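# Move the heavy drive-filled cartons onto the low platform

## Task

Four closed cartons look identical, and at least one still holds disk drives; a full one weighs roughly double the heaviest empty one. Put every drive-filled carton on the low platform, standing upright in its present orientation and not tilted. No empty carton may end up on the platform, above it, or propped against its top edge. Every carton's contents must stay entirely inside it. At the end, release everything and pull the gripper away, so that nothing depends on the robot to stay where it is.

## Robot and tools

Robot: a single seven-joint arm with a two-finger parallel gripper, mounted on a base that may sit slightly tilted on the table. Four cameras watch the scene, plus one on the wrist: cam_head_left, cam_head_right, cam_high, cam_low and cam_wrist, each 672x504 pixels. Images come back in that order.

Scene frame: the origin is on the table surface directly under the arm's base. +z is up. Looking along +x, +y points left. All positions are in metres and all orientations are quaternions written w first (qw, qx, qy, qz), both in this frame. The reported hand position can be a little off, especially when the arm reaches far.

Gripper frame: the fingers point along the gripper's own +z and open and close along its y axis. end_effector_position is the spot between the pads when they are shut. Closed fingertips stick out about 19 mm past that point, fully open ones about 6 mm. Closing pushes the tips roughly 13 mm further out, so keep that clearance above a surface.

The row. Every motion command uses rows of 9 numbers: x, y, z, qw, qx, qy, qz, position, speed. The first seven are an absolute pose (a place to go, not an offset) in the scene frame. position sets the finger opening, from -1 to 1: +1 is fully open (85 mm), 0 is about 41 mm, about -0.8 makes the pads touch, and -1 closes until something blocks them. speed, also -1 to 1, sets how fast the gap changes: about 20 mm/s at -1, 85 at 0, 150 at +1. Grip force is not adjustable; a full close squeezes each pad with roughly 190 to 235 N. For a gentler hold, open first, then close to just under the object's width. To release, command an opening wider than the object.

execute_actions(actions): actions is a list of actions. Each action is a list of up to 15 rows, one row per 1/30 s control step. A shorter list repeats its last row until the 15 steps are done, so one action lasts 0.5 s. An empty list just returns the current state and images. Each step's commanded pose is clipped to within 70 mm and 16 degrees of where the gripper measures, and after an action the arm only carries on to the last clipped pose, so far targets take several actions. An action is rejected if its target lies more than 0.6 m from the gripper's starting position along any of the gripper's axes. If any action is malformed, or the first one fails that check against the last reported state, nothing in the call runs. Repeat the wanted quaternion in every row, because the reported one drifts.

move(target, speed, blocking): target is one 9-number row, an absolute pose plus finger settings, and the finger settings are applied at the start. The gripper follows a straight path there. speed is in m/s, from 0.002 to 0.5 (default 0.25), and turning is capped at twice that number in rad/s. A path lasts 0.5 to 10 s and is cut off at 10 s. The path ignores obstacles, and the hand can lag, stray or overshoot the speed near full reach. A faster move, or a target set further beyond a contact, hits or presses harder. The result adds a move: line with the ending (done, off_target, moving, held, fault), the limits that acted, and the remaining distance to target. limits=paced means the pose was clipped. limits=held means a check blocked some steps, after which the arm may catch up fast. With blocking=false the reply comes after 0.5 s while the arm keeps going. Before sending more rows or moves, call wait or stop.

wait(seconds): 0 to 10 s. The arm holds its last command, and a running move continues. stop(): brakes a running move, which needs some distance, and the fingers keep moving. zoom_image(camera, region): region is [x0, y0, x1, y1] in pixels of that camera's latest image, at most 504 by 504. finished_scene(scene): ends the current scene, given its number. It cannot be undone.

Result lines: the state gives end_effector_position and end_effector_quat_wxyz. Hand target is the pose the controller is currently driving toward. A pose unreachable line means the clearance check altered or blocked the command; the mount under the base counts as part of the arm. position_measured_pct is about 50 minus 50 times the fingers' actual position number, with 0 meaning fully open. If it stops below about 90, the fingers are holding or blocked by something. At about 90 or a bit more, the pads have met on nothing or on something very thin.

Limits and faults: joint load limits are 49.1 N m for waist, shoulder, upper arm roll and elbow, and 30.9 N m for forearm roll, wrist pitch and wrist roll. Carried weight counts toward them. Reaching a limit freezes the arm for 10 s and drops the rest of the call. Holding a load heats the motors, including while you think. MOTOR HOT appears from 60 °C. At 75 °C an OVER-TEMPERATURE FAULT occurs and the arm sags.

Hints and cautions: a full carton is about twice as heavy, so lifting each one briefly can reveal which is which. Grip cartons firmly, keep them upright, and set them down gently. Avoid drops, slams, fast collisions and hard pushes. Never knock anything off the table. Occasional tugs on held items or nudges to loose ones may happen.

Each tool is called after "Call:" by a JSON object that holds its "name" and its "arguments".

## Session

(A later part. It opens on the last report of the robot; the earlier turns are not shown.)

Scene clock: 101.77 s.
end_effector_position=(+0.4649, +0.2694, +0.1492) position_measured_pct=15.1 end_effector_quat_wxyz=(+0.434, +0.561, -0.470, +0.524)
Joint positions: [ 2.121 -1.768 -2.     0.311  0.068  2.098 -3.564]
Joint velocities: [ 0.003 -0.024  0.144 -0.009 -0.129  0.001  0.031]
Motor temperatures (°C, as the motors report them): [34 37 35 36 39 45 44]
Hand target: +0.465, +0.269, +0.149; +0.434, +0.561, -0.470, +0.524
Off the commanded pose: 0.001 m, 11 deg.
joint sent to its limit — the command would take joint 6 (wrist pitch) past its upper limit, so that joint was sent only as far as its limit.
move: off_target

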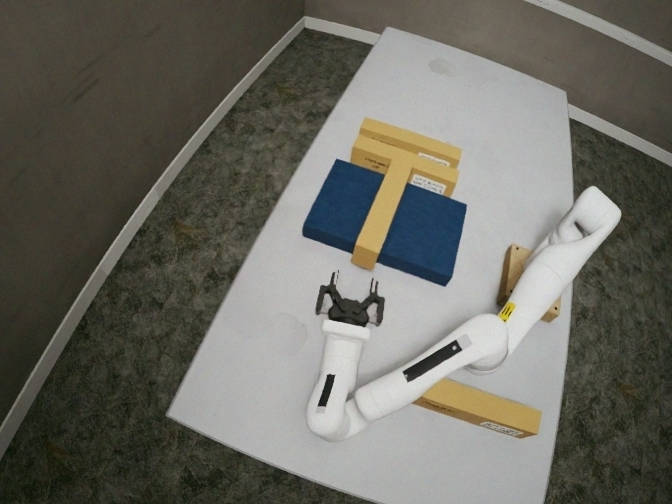

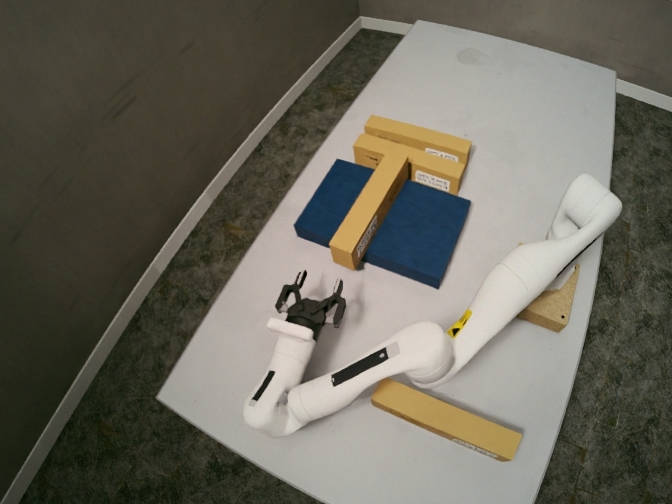

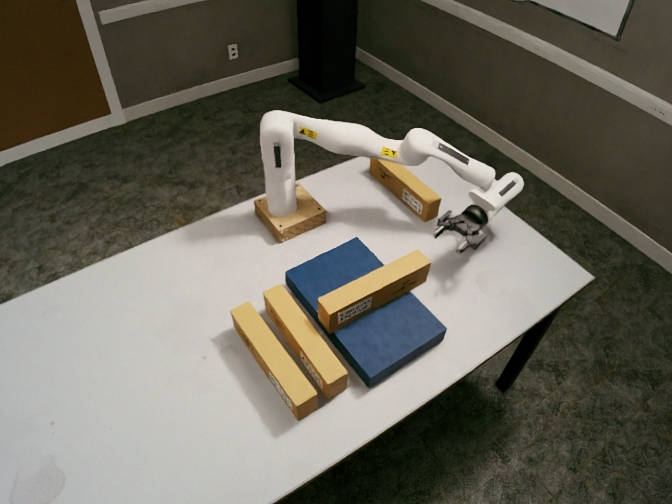

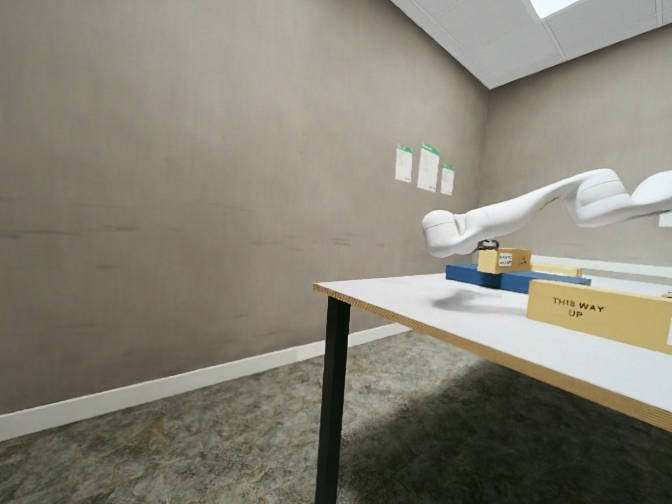

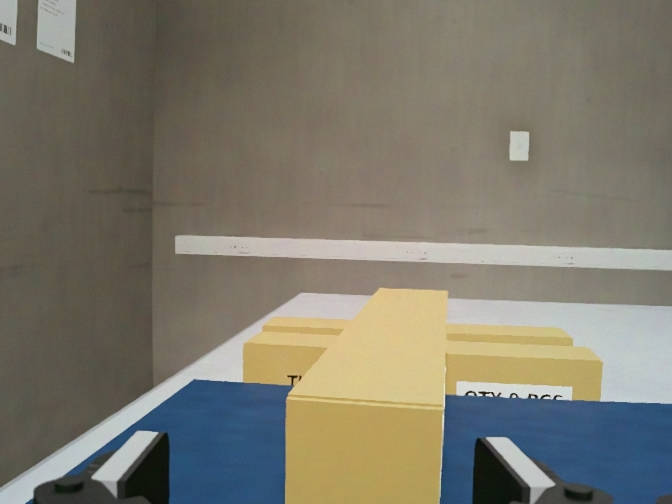

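Call:
{"name": "move", "arguments": {"target": [0.465,0.215,0.1,0.5,0.5,-0.5,0.5,0.8,0], "speed": 0.05}}

Scene clock: 104.03 s.
end_effector_position=(+0.4645, +0.2141, +0.1003) position_measured_pct=9.9 end_effector_quat_wxyz=(+0.473, +0.526, -0.491, +0.508)
Joint positions: [ 2.189 -1.866 -1.906  0.331 -0.066  2.098 -3.618]
Joint velocities: [ 0.001 -0.003  0.013 -0.    -0.012  0.001  0.003]
Motor temperatures (°C, as the motors report them): [34 37 35 36 39 45 44]
Hand target: +0.465, +0.214, +0.100; +0.474, +0.526, -0.491, +0.508
Off the commanded pose: 0.001 m, 4 deg.
joint sent to its limit — the command would take joint 6 (wrist pitch) past its upper limit, so that joint was sent only as far as its limit.
move: off_target

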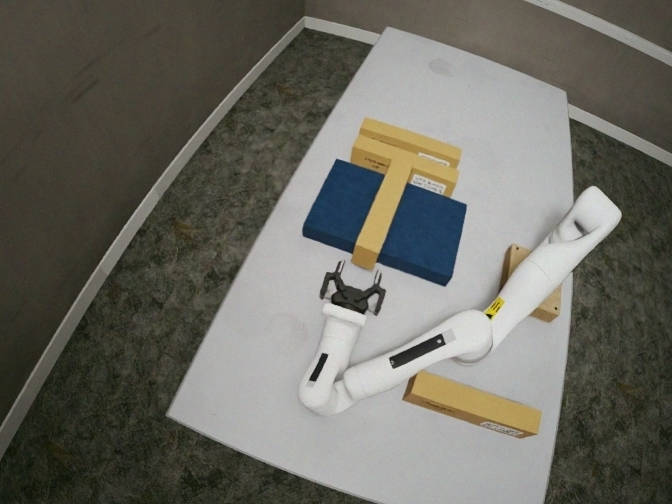

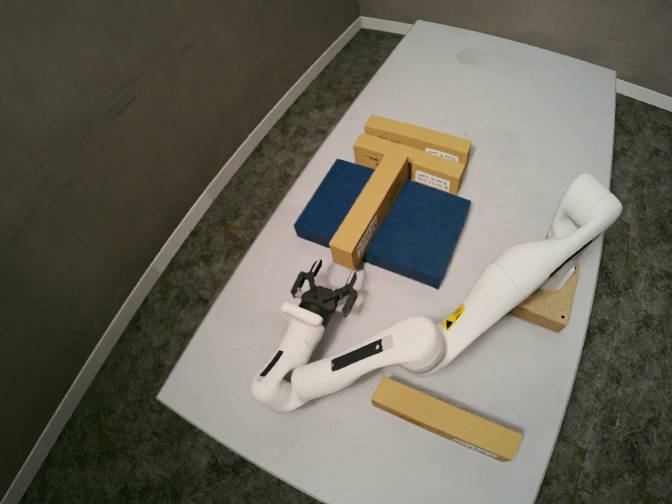

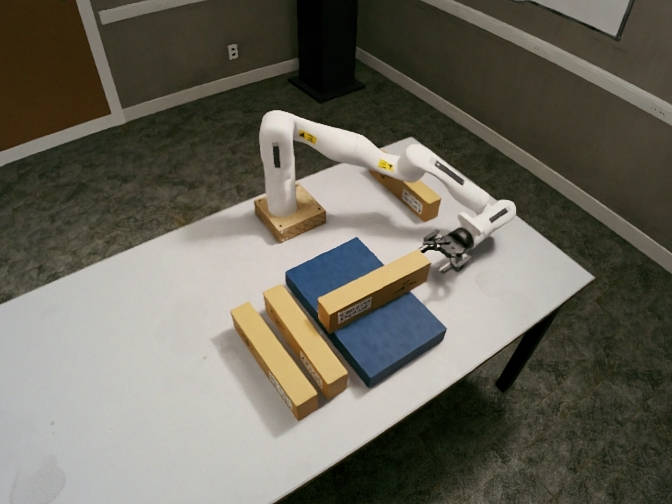

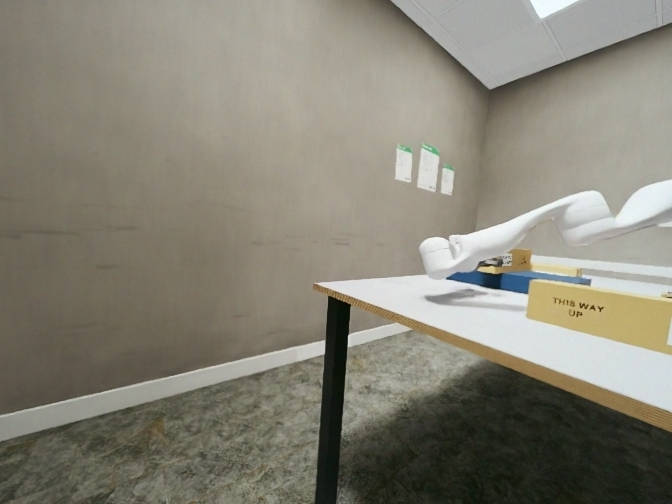

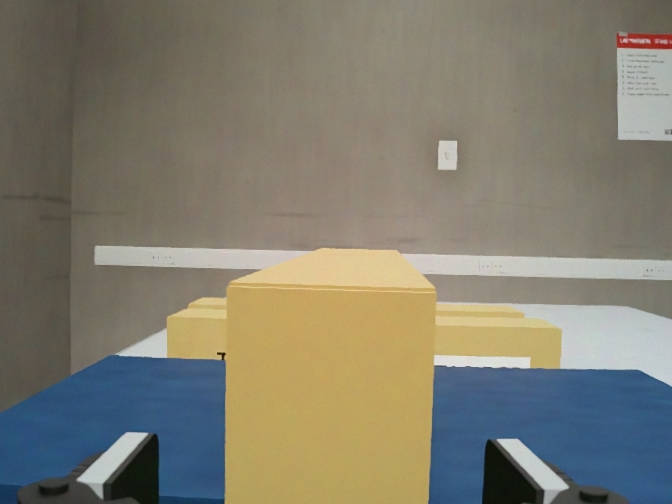

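Call:
{"name": "move", "arguments": {"target": [0.464,0.145,0.1,0.5,0.5,-0.5,0.5,0.8,0], "speed": 0.04}}

Call:
{"name": "move", "arguments": {"target": [0.464,0.145,0.1,0.5,0.5,-0.5,0.5,-1,0]}}

Call:
{"name": "move", "arguments": {"target": [0.464,0.145,0.16,0.5,0.5,-0.5,0.5,-1,0], "speed": 0.05}}

Scene clock: 106.17 s.
end_effector_position=(+0.4643, +0.1449, +0.1001) position_measured_pct=9.9 end_effector_quat_wxyz=(+0.500, +0.500, -0.500, +0.500)
Joint positions: [ 2.143 -1.86  -1.911  0.655 -0.07   1.896 -3.603]
Joint velocities: [-0.001  0.001  0.     0.001  0.    -0.    -0.001]
Motor temperatures (°C, as the motors report them): [34 37 35 36 39 45 44]
Hand target: +0.464, +0.145, +0.100; +0.500, +0.500, -0.500, +0.500
Off the commanded pose: 0.000 m, 0 deg.
move: done

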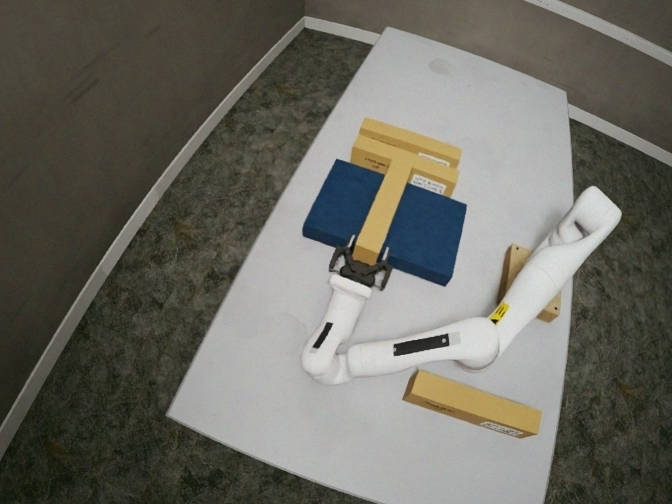

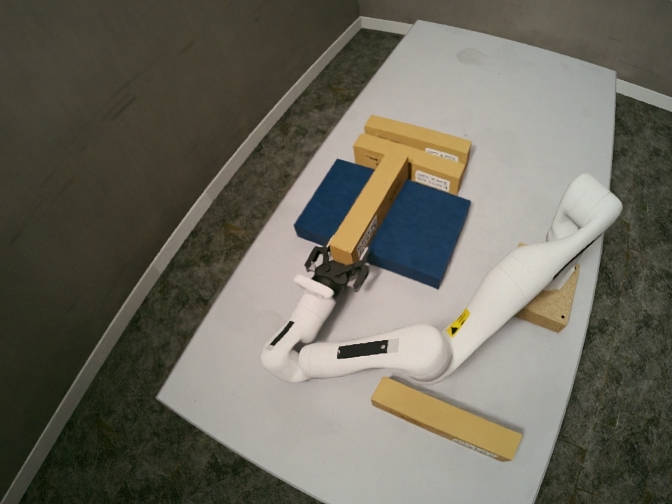

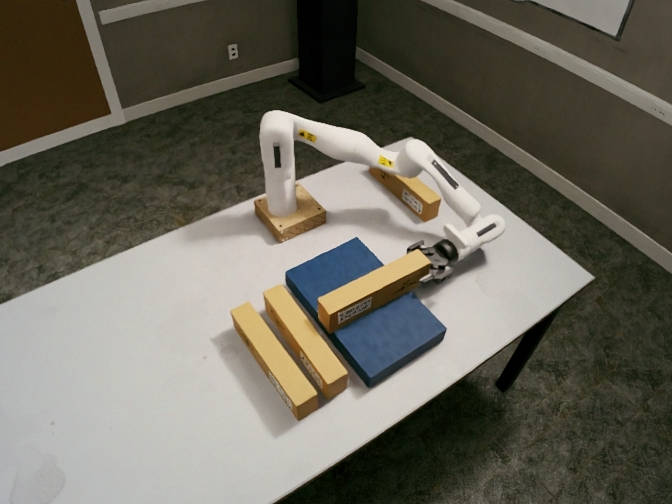

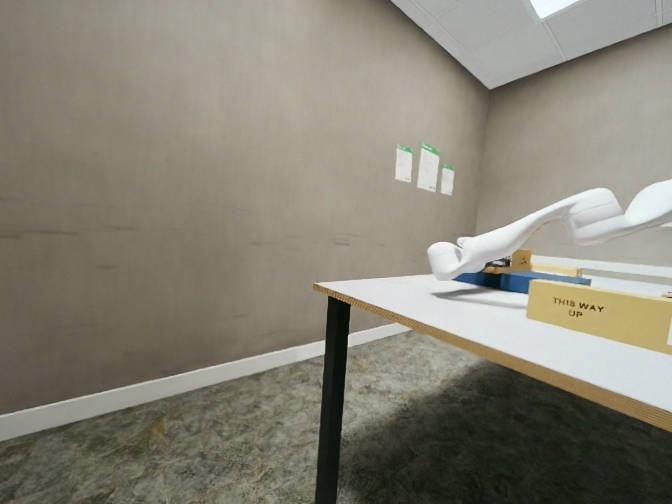

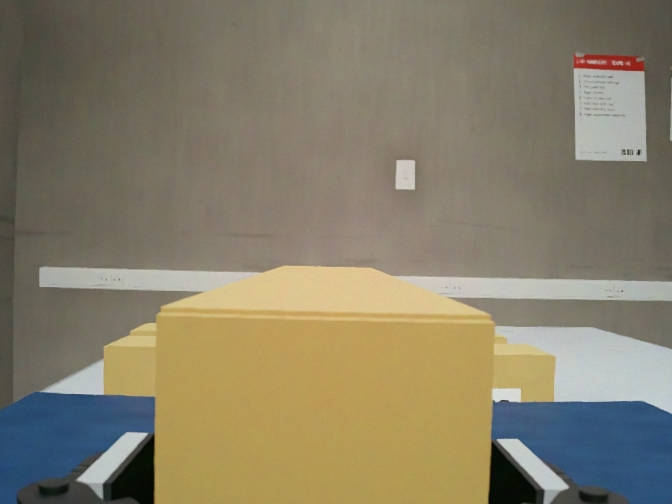

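Scene clock: 106.87 s.
end_effector_position=(+0.4640, +0.1455, +0.1001) position_measured_pct=36.1 end_effector_quat_wxyz=(+0.500, +0.500, -0.500, +0.500)
Joint positions: [ 2.141 -1.86  -1.911  0.655 -0.07   1.896 -3.602]
Joint velocities: [-0.    -0.    -0.     0.    -0.001  0.001  0.   ]
Motor temperatures (°C, as the motors report them): [34 37 35 36 39 45 44]
Hand target: +0.464, +0.145, +0.100; +0.500, +0.500, -0.500, +0.500
Off the commanded pose: 0.001 m, 0 deg.
move: done

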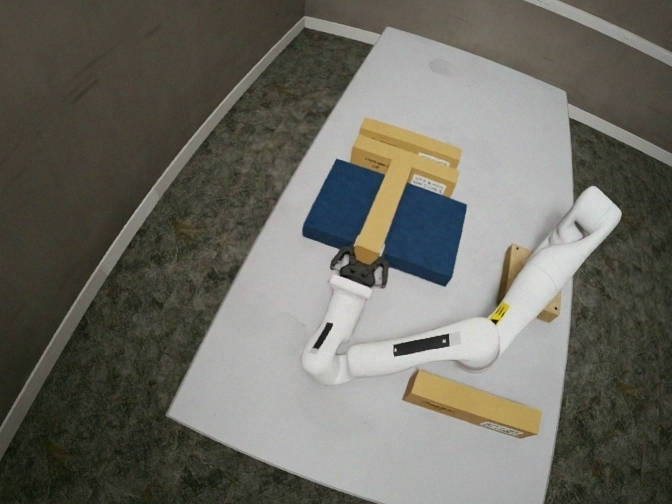

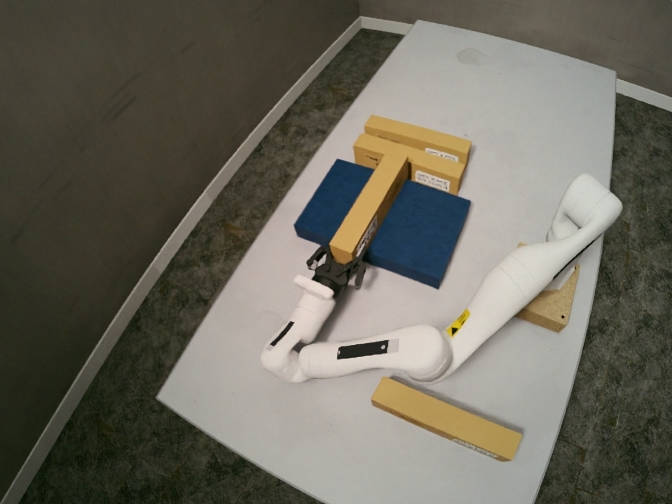

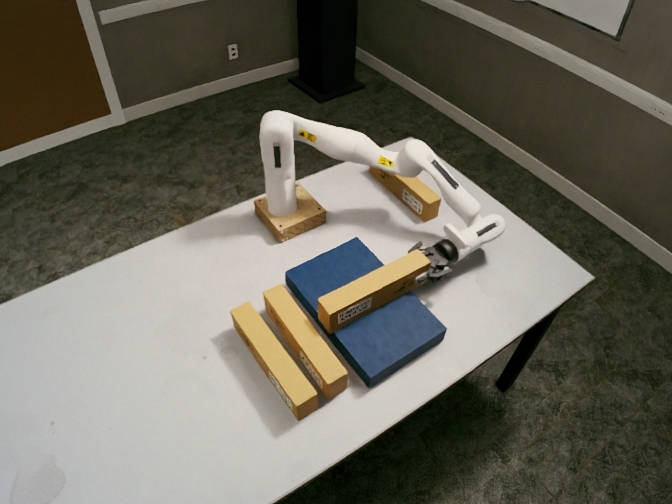

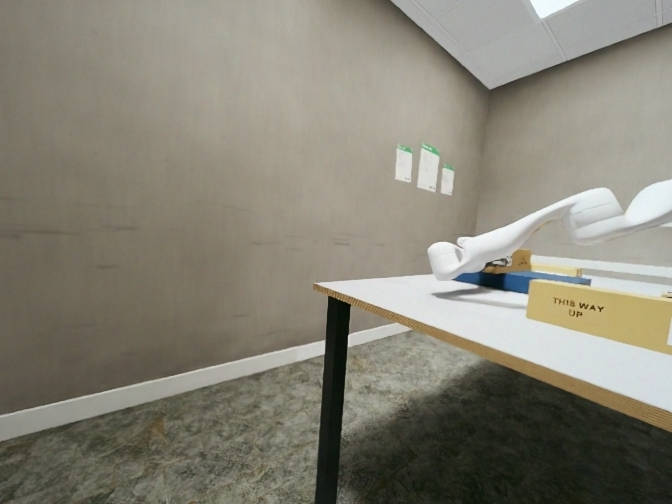

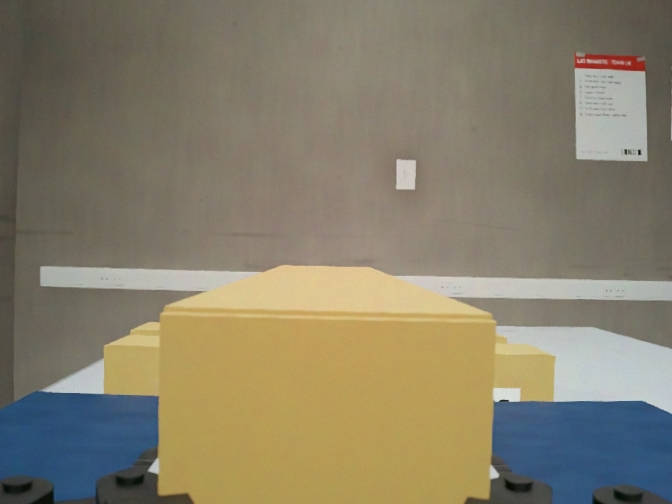

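Scene clock: 108.33 s.
end_effector_position=(+0.4634, +0.1450, +0.1491) position_measured_pct=36.1 end_effector_quat_wxyz=(+0.499, +0.508, -0.500, +0.493)
Joint positions: [ 2.087 -1.786 -1.858  0.79  -0.073  1.832 -3.498]
Joint velocities: [-0.006 -0.012  0.031 -0.001 -0.035  0.001  0.017]
Motor temperatures (°C, as the motors report them): [34 37 35 36 39 45 44]
Hand target: +0.464, +0.145, +0.160; +0.500, +0.500, -0.500, +0.500
Off the commanded pose: 0.011 m, 1 deg.
move: off_target

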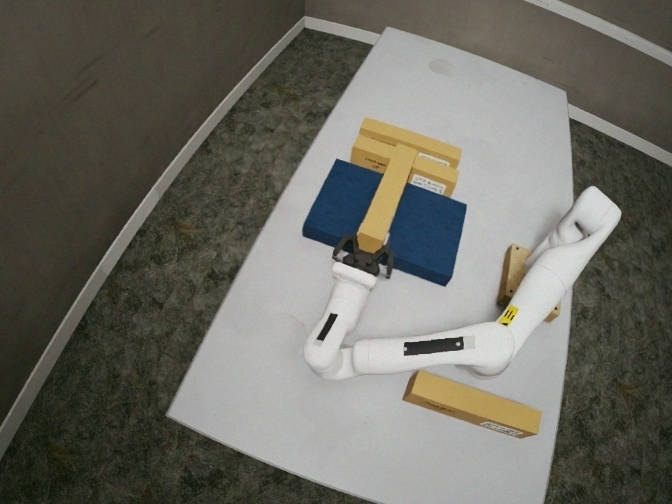

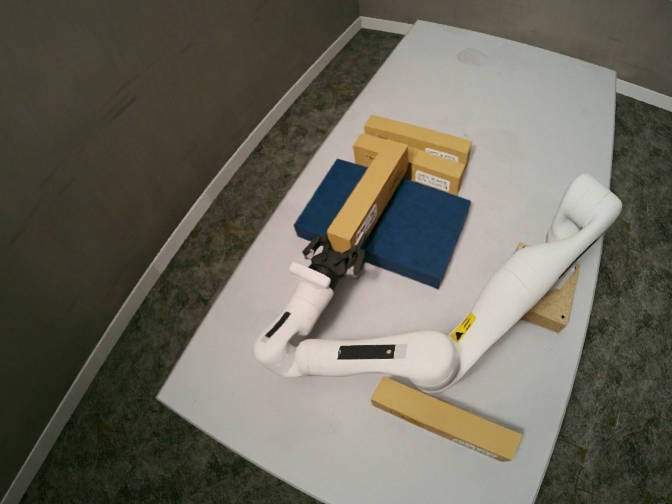

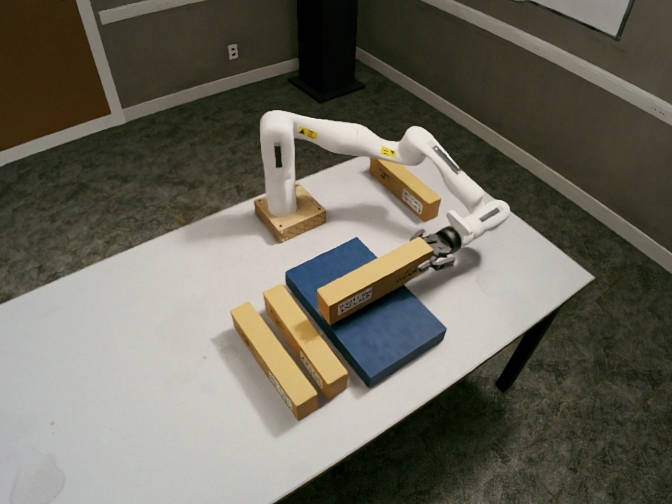

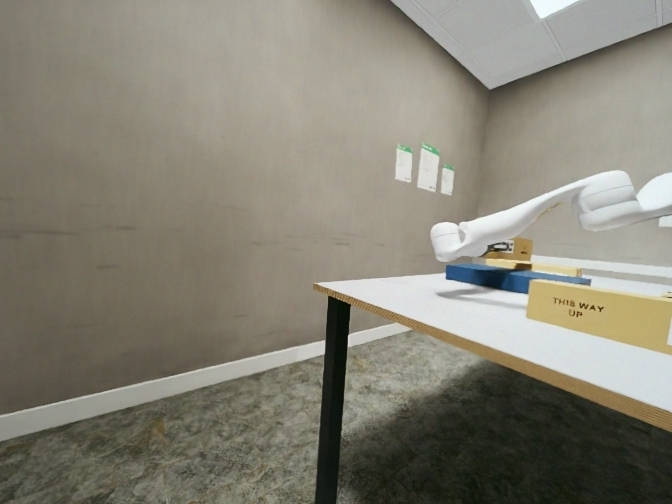

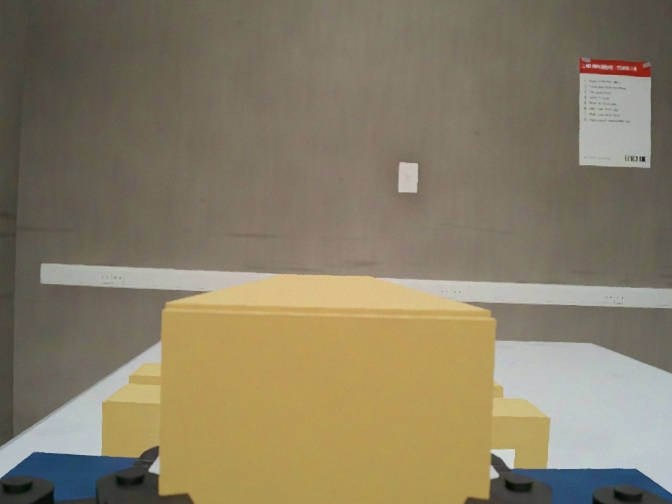

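Call:
{"name": "move", "arguments": {"target": [0.464,0.145,0.17,0.7071,0.7071,0,0,-1,0], "speed": 0.4}}

Call:
{"name": "move", "arguments": {"target": [0.464,0.145,0.17,0.5,0.5,0.5,-0.5,-1,0], "speed": 0.4}}

Call:
{"name": "move", "arguments": {"target": [0.464,0.145,0.108,0.5,0.5,0.5,-0.5,-1,0], "speed": 0.05}}

Scene clock: 110.83 s.
end_effector_position=(+0.4630, +0.1455, +0.1588) position_measured_pct=36.1 end_effector_quat_wxyz=(+0.701, +0.713, +0.006, -0.004)
Joint positions: [ 2.119 -1.67  -2.151  0.813  0.184  1.837 -2.063]
Joint velocities: [-0.004 -0.009  0.037  0.    -0.028 -0.003  0.017]
Motor temperatures (°C, as the motors report them): [34 37 35 36 39 45 44]
Hand target: +0.464, +0.145, +0.170; +0.707, +0.707, -0.000, -0.000
Off the commanded pose: 0.011 m, 1 deg.
move: off_target

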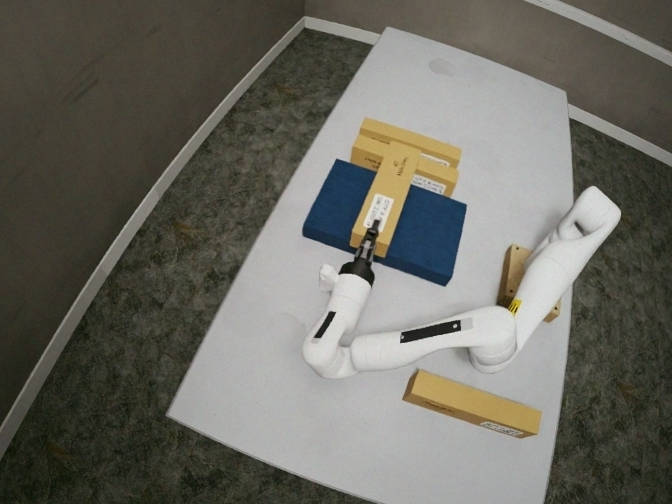

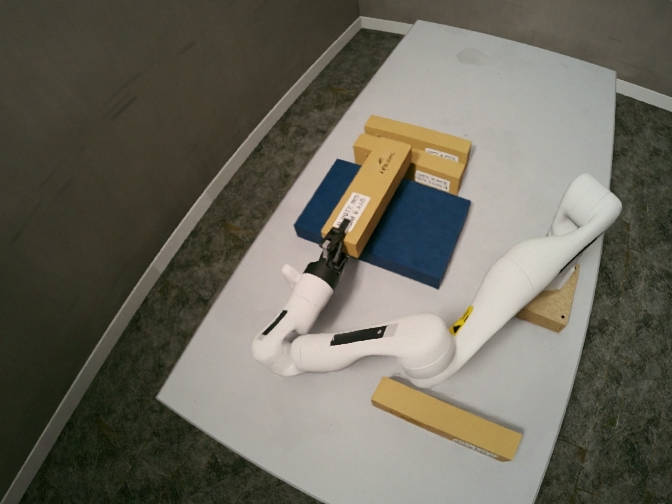

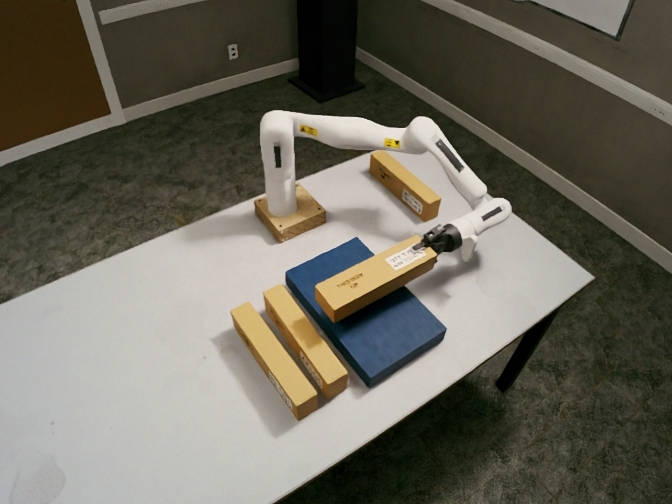

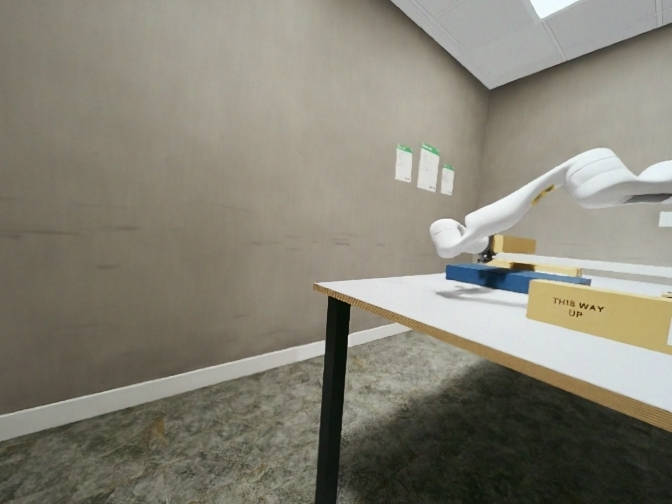

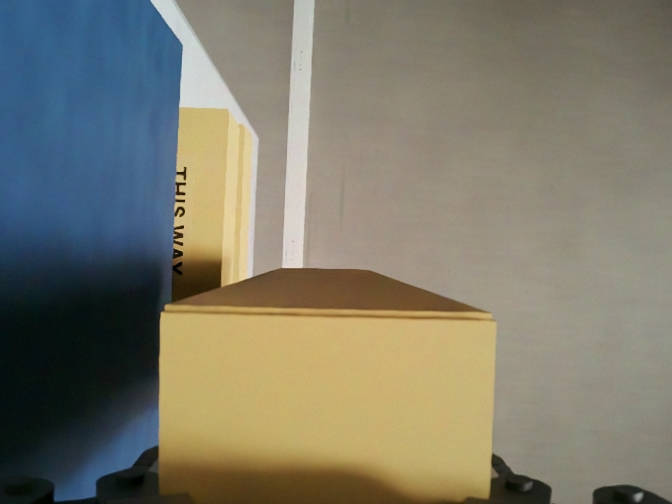

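Scene clock: 113.20 s.
end_effector_position=(+0.4628, +0.1458, +0.1588) position_measured_pct=36.5 end_effector_quat_wxyz=(+0.492, +0.500, +0.509, -0.498)
Joint positions: [ 2.182 -1.586 -2.442  0.818  0.423  1.882 -0.632]
Joint velocities: [-0.009 -0.007  0.036 -0.001 -0.03  -0.007  0.017]
Motor temperatures (°C, as the motors report them): [34 37 35 36 39 45 44]
Hand target: +0.464, +0.145, +0.170; +0.500, +0.500, +0.500, -0.500
Off the commanded pose: 0.011 m, 1 deg.
move: off_target

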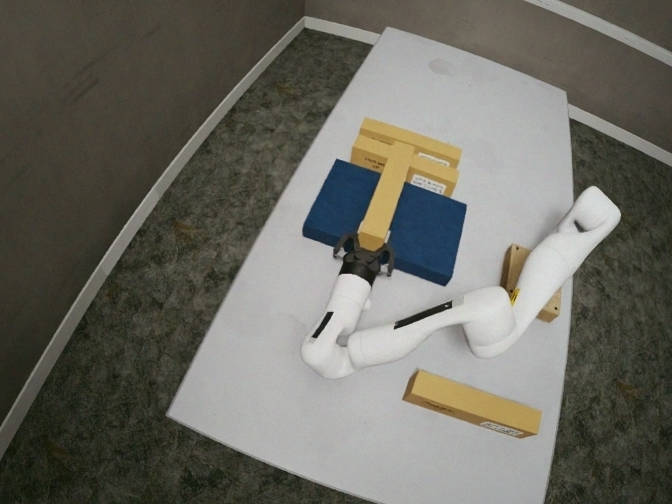

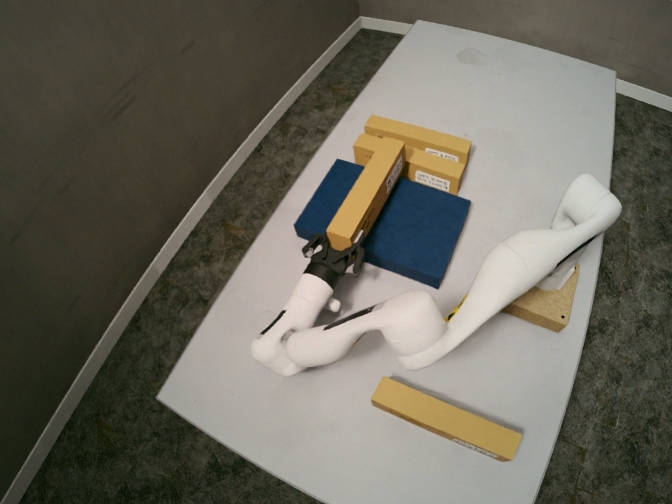

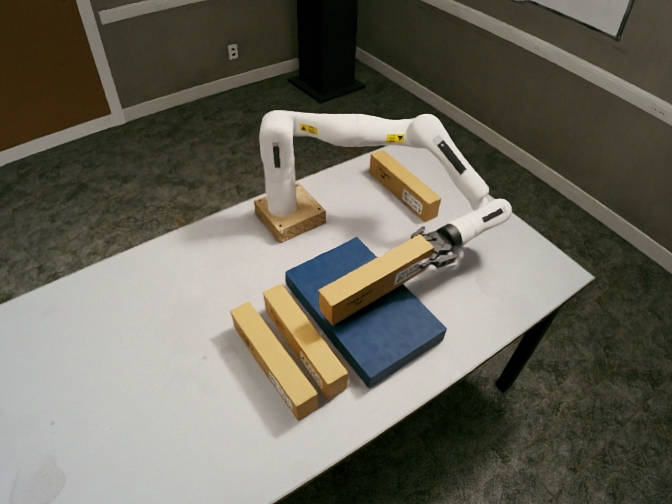

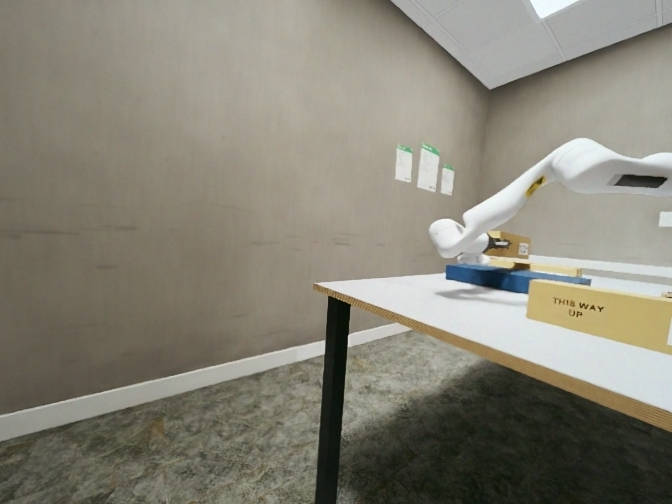

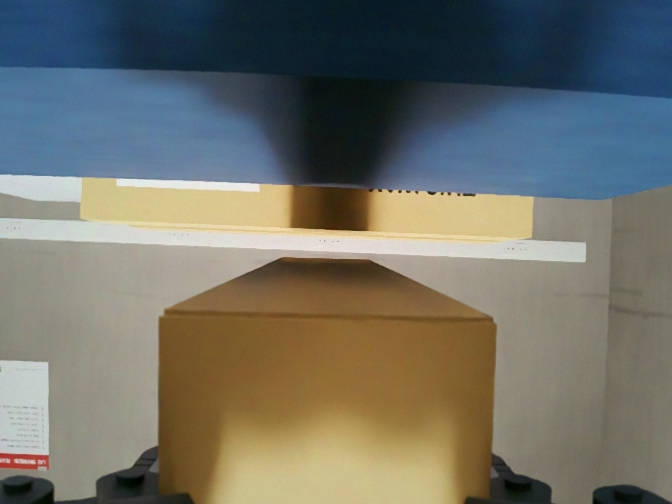

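Scene clock: 114.47 s.
end_effector_position=(+0.4626, +0.1457, +0.1042) position_measured_pct=36.5 end_effector_quat_wxyz=(+0.498, +0.499, +0.503, -0.500)
Joint positions: [ 2.209 -1.715 -2.426  0.686  0.371  1.921 -0.667]
Joint velocities: [ 0.001 -0.006  0.009 -0.004 -0.008  0.002  0.004]
Motor temperatures (°C, as the motors report them): [34 37 35 36 39 45 44]
Hand target: +0.464, +0.145, +0.108; +0.500, +0.500, +0.500, -0.500
Off the commanded pose: 0.004 m, 0 deg.
move: off_target

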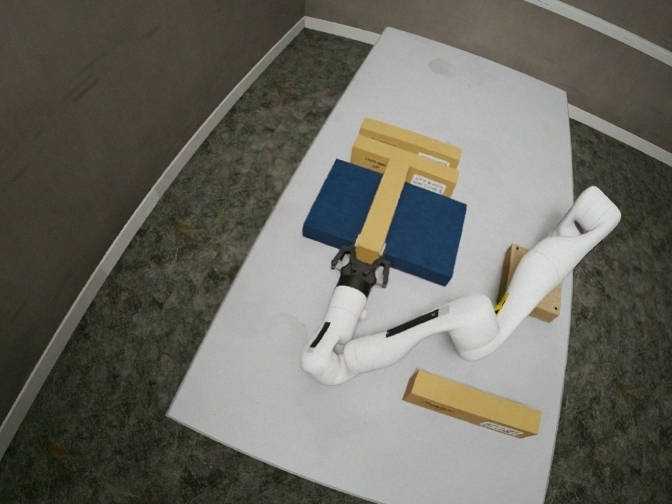

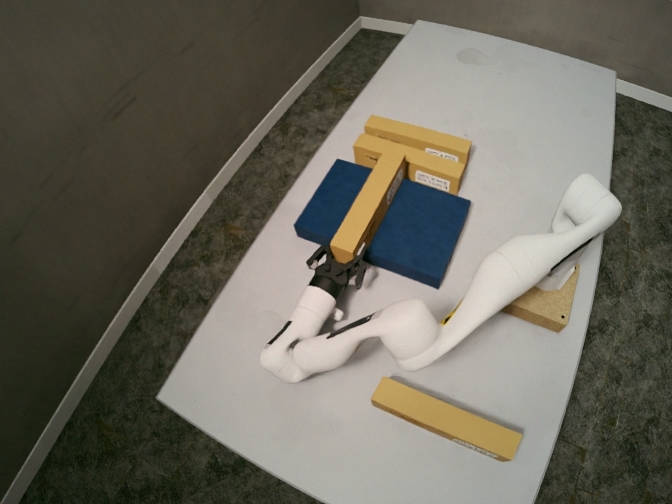

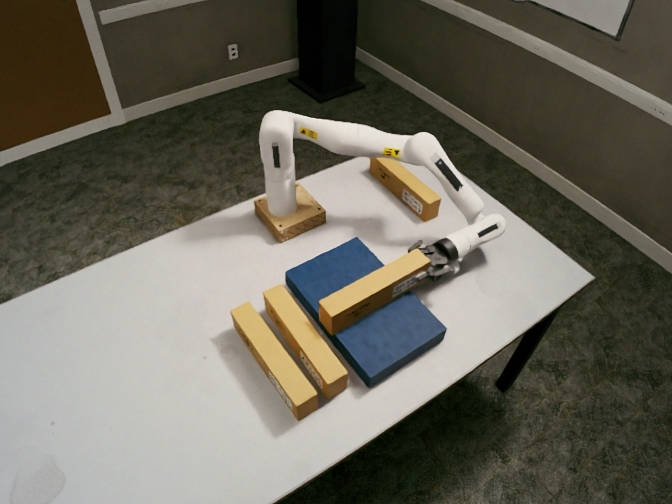

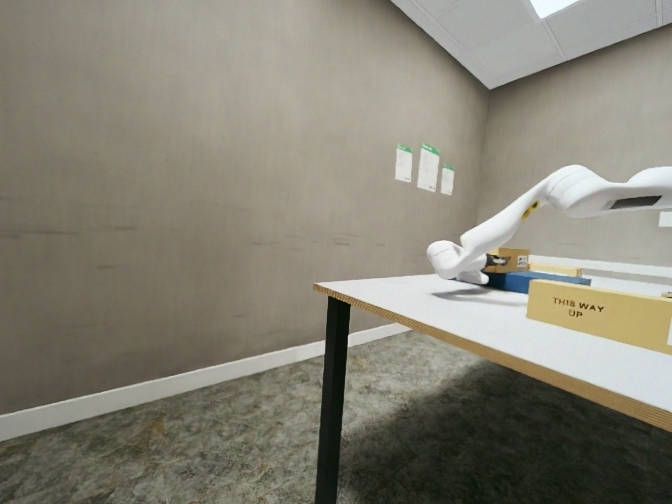

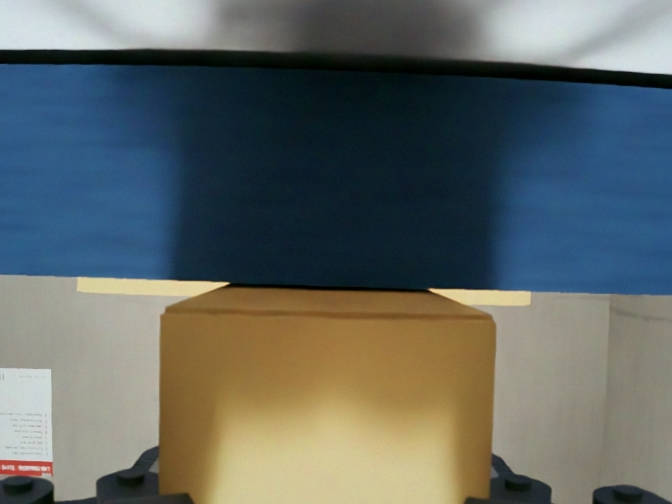

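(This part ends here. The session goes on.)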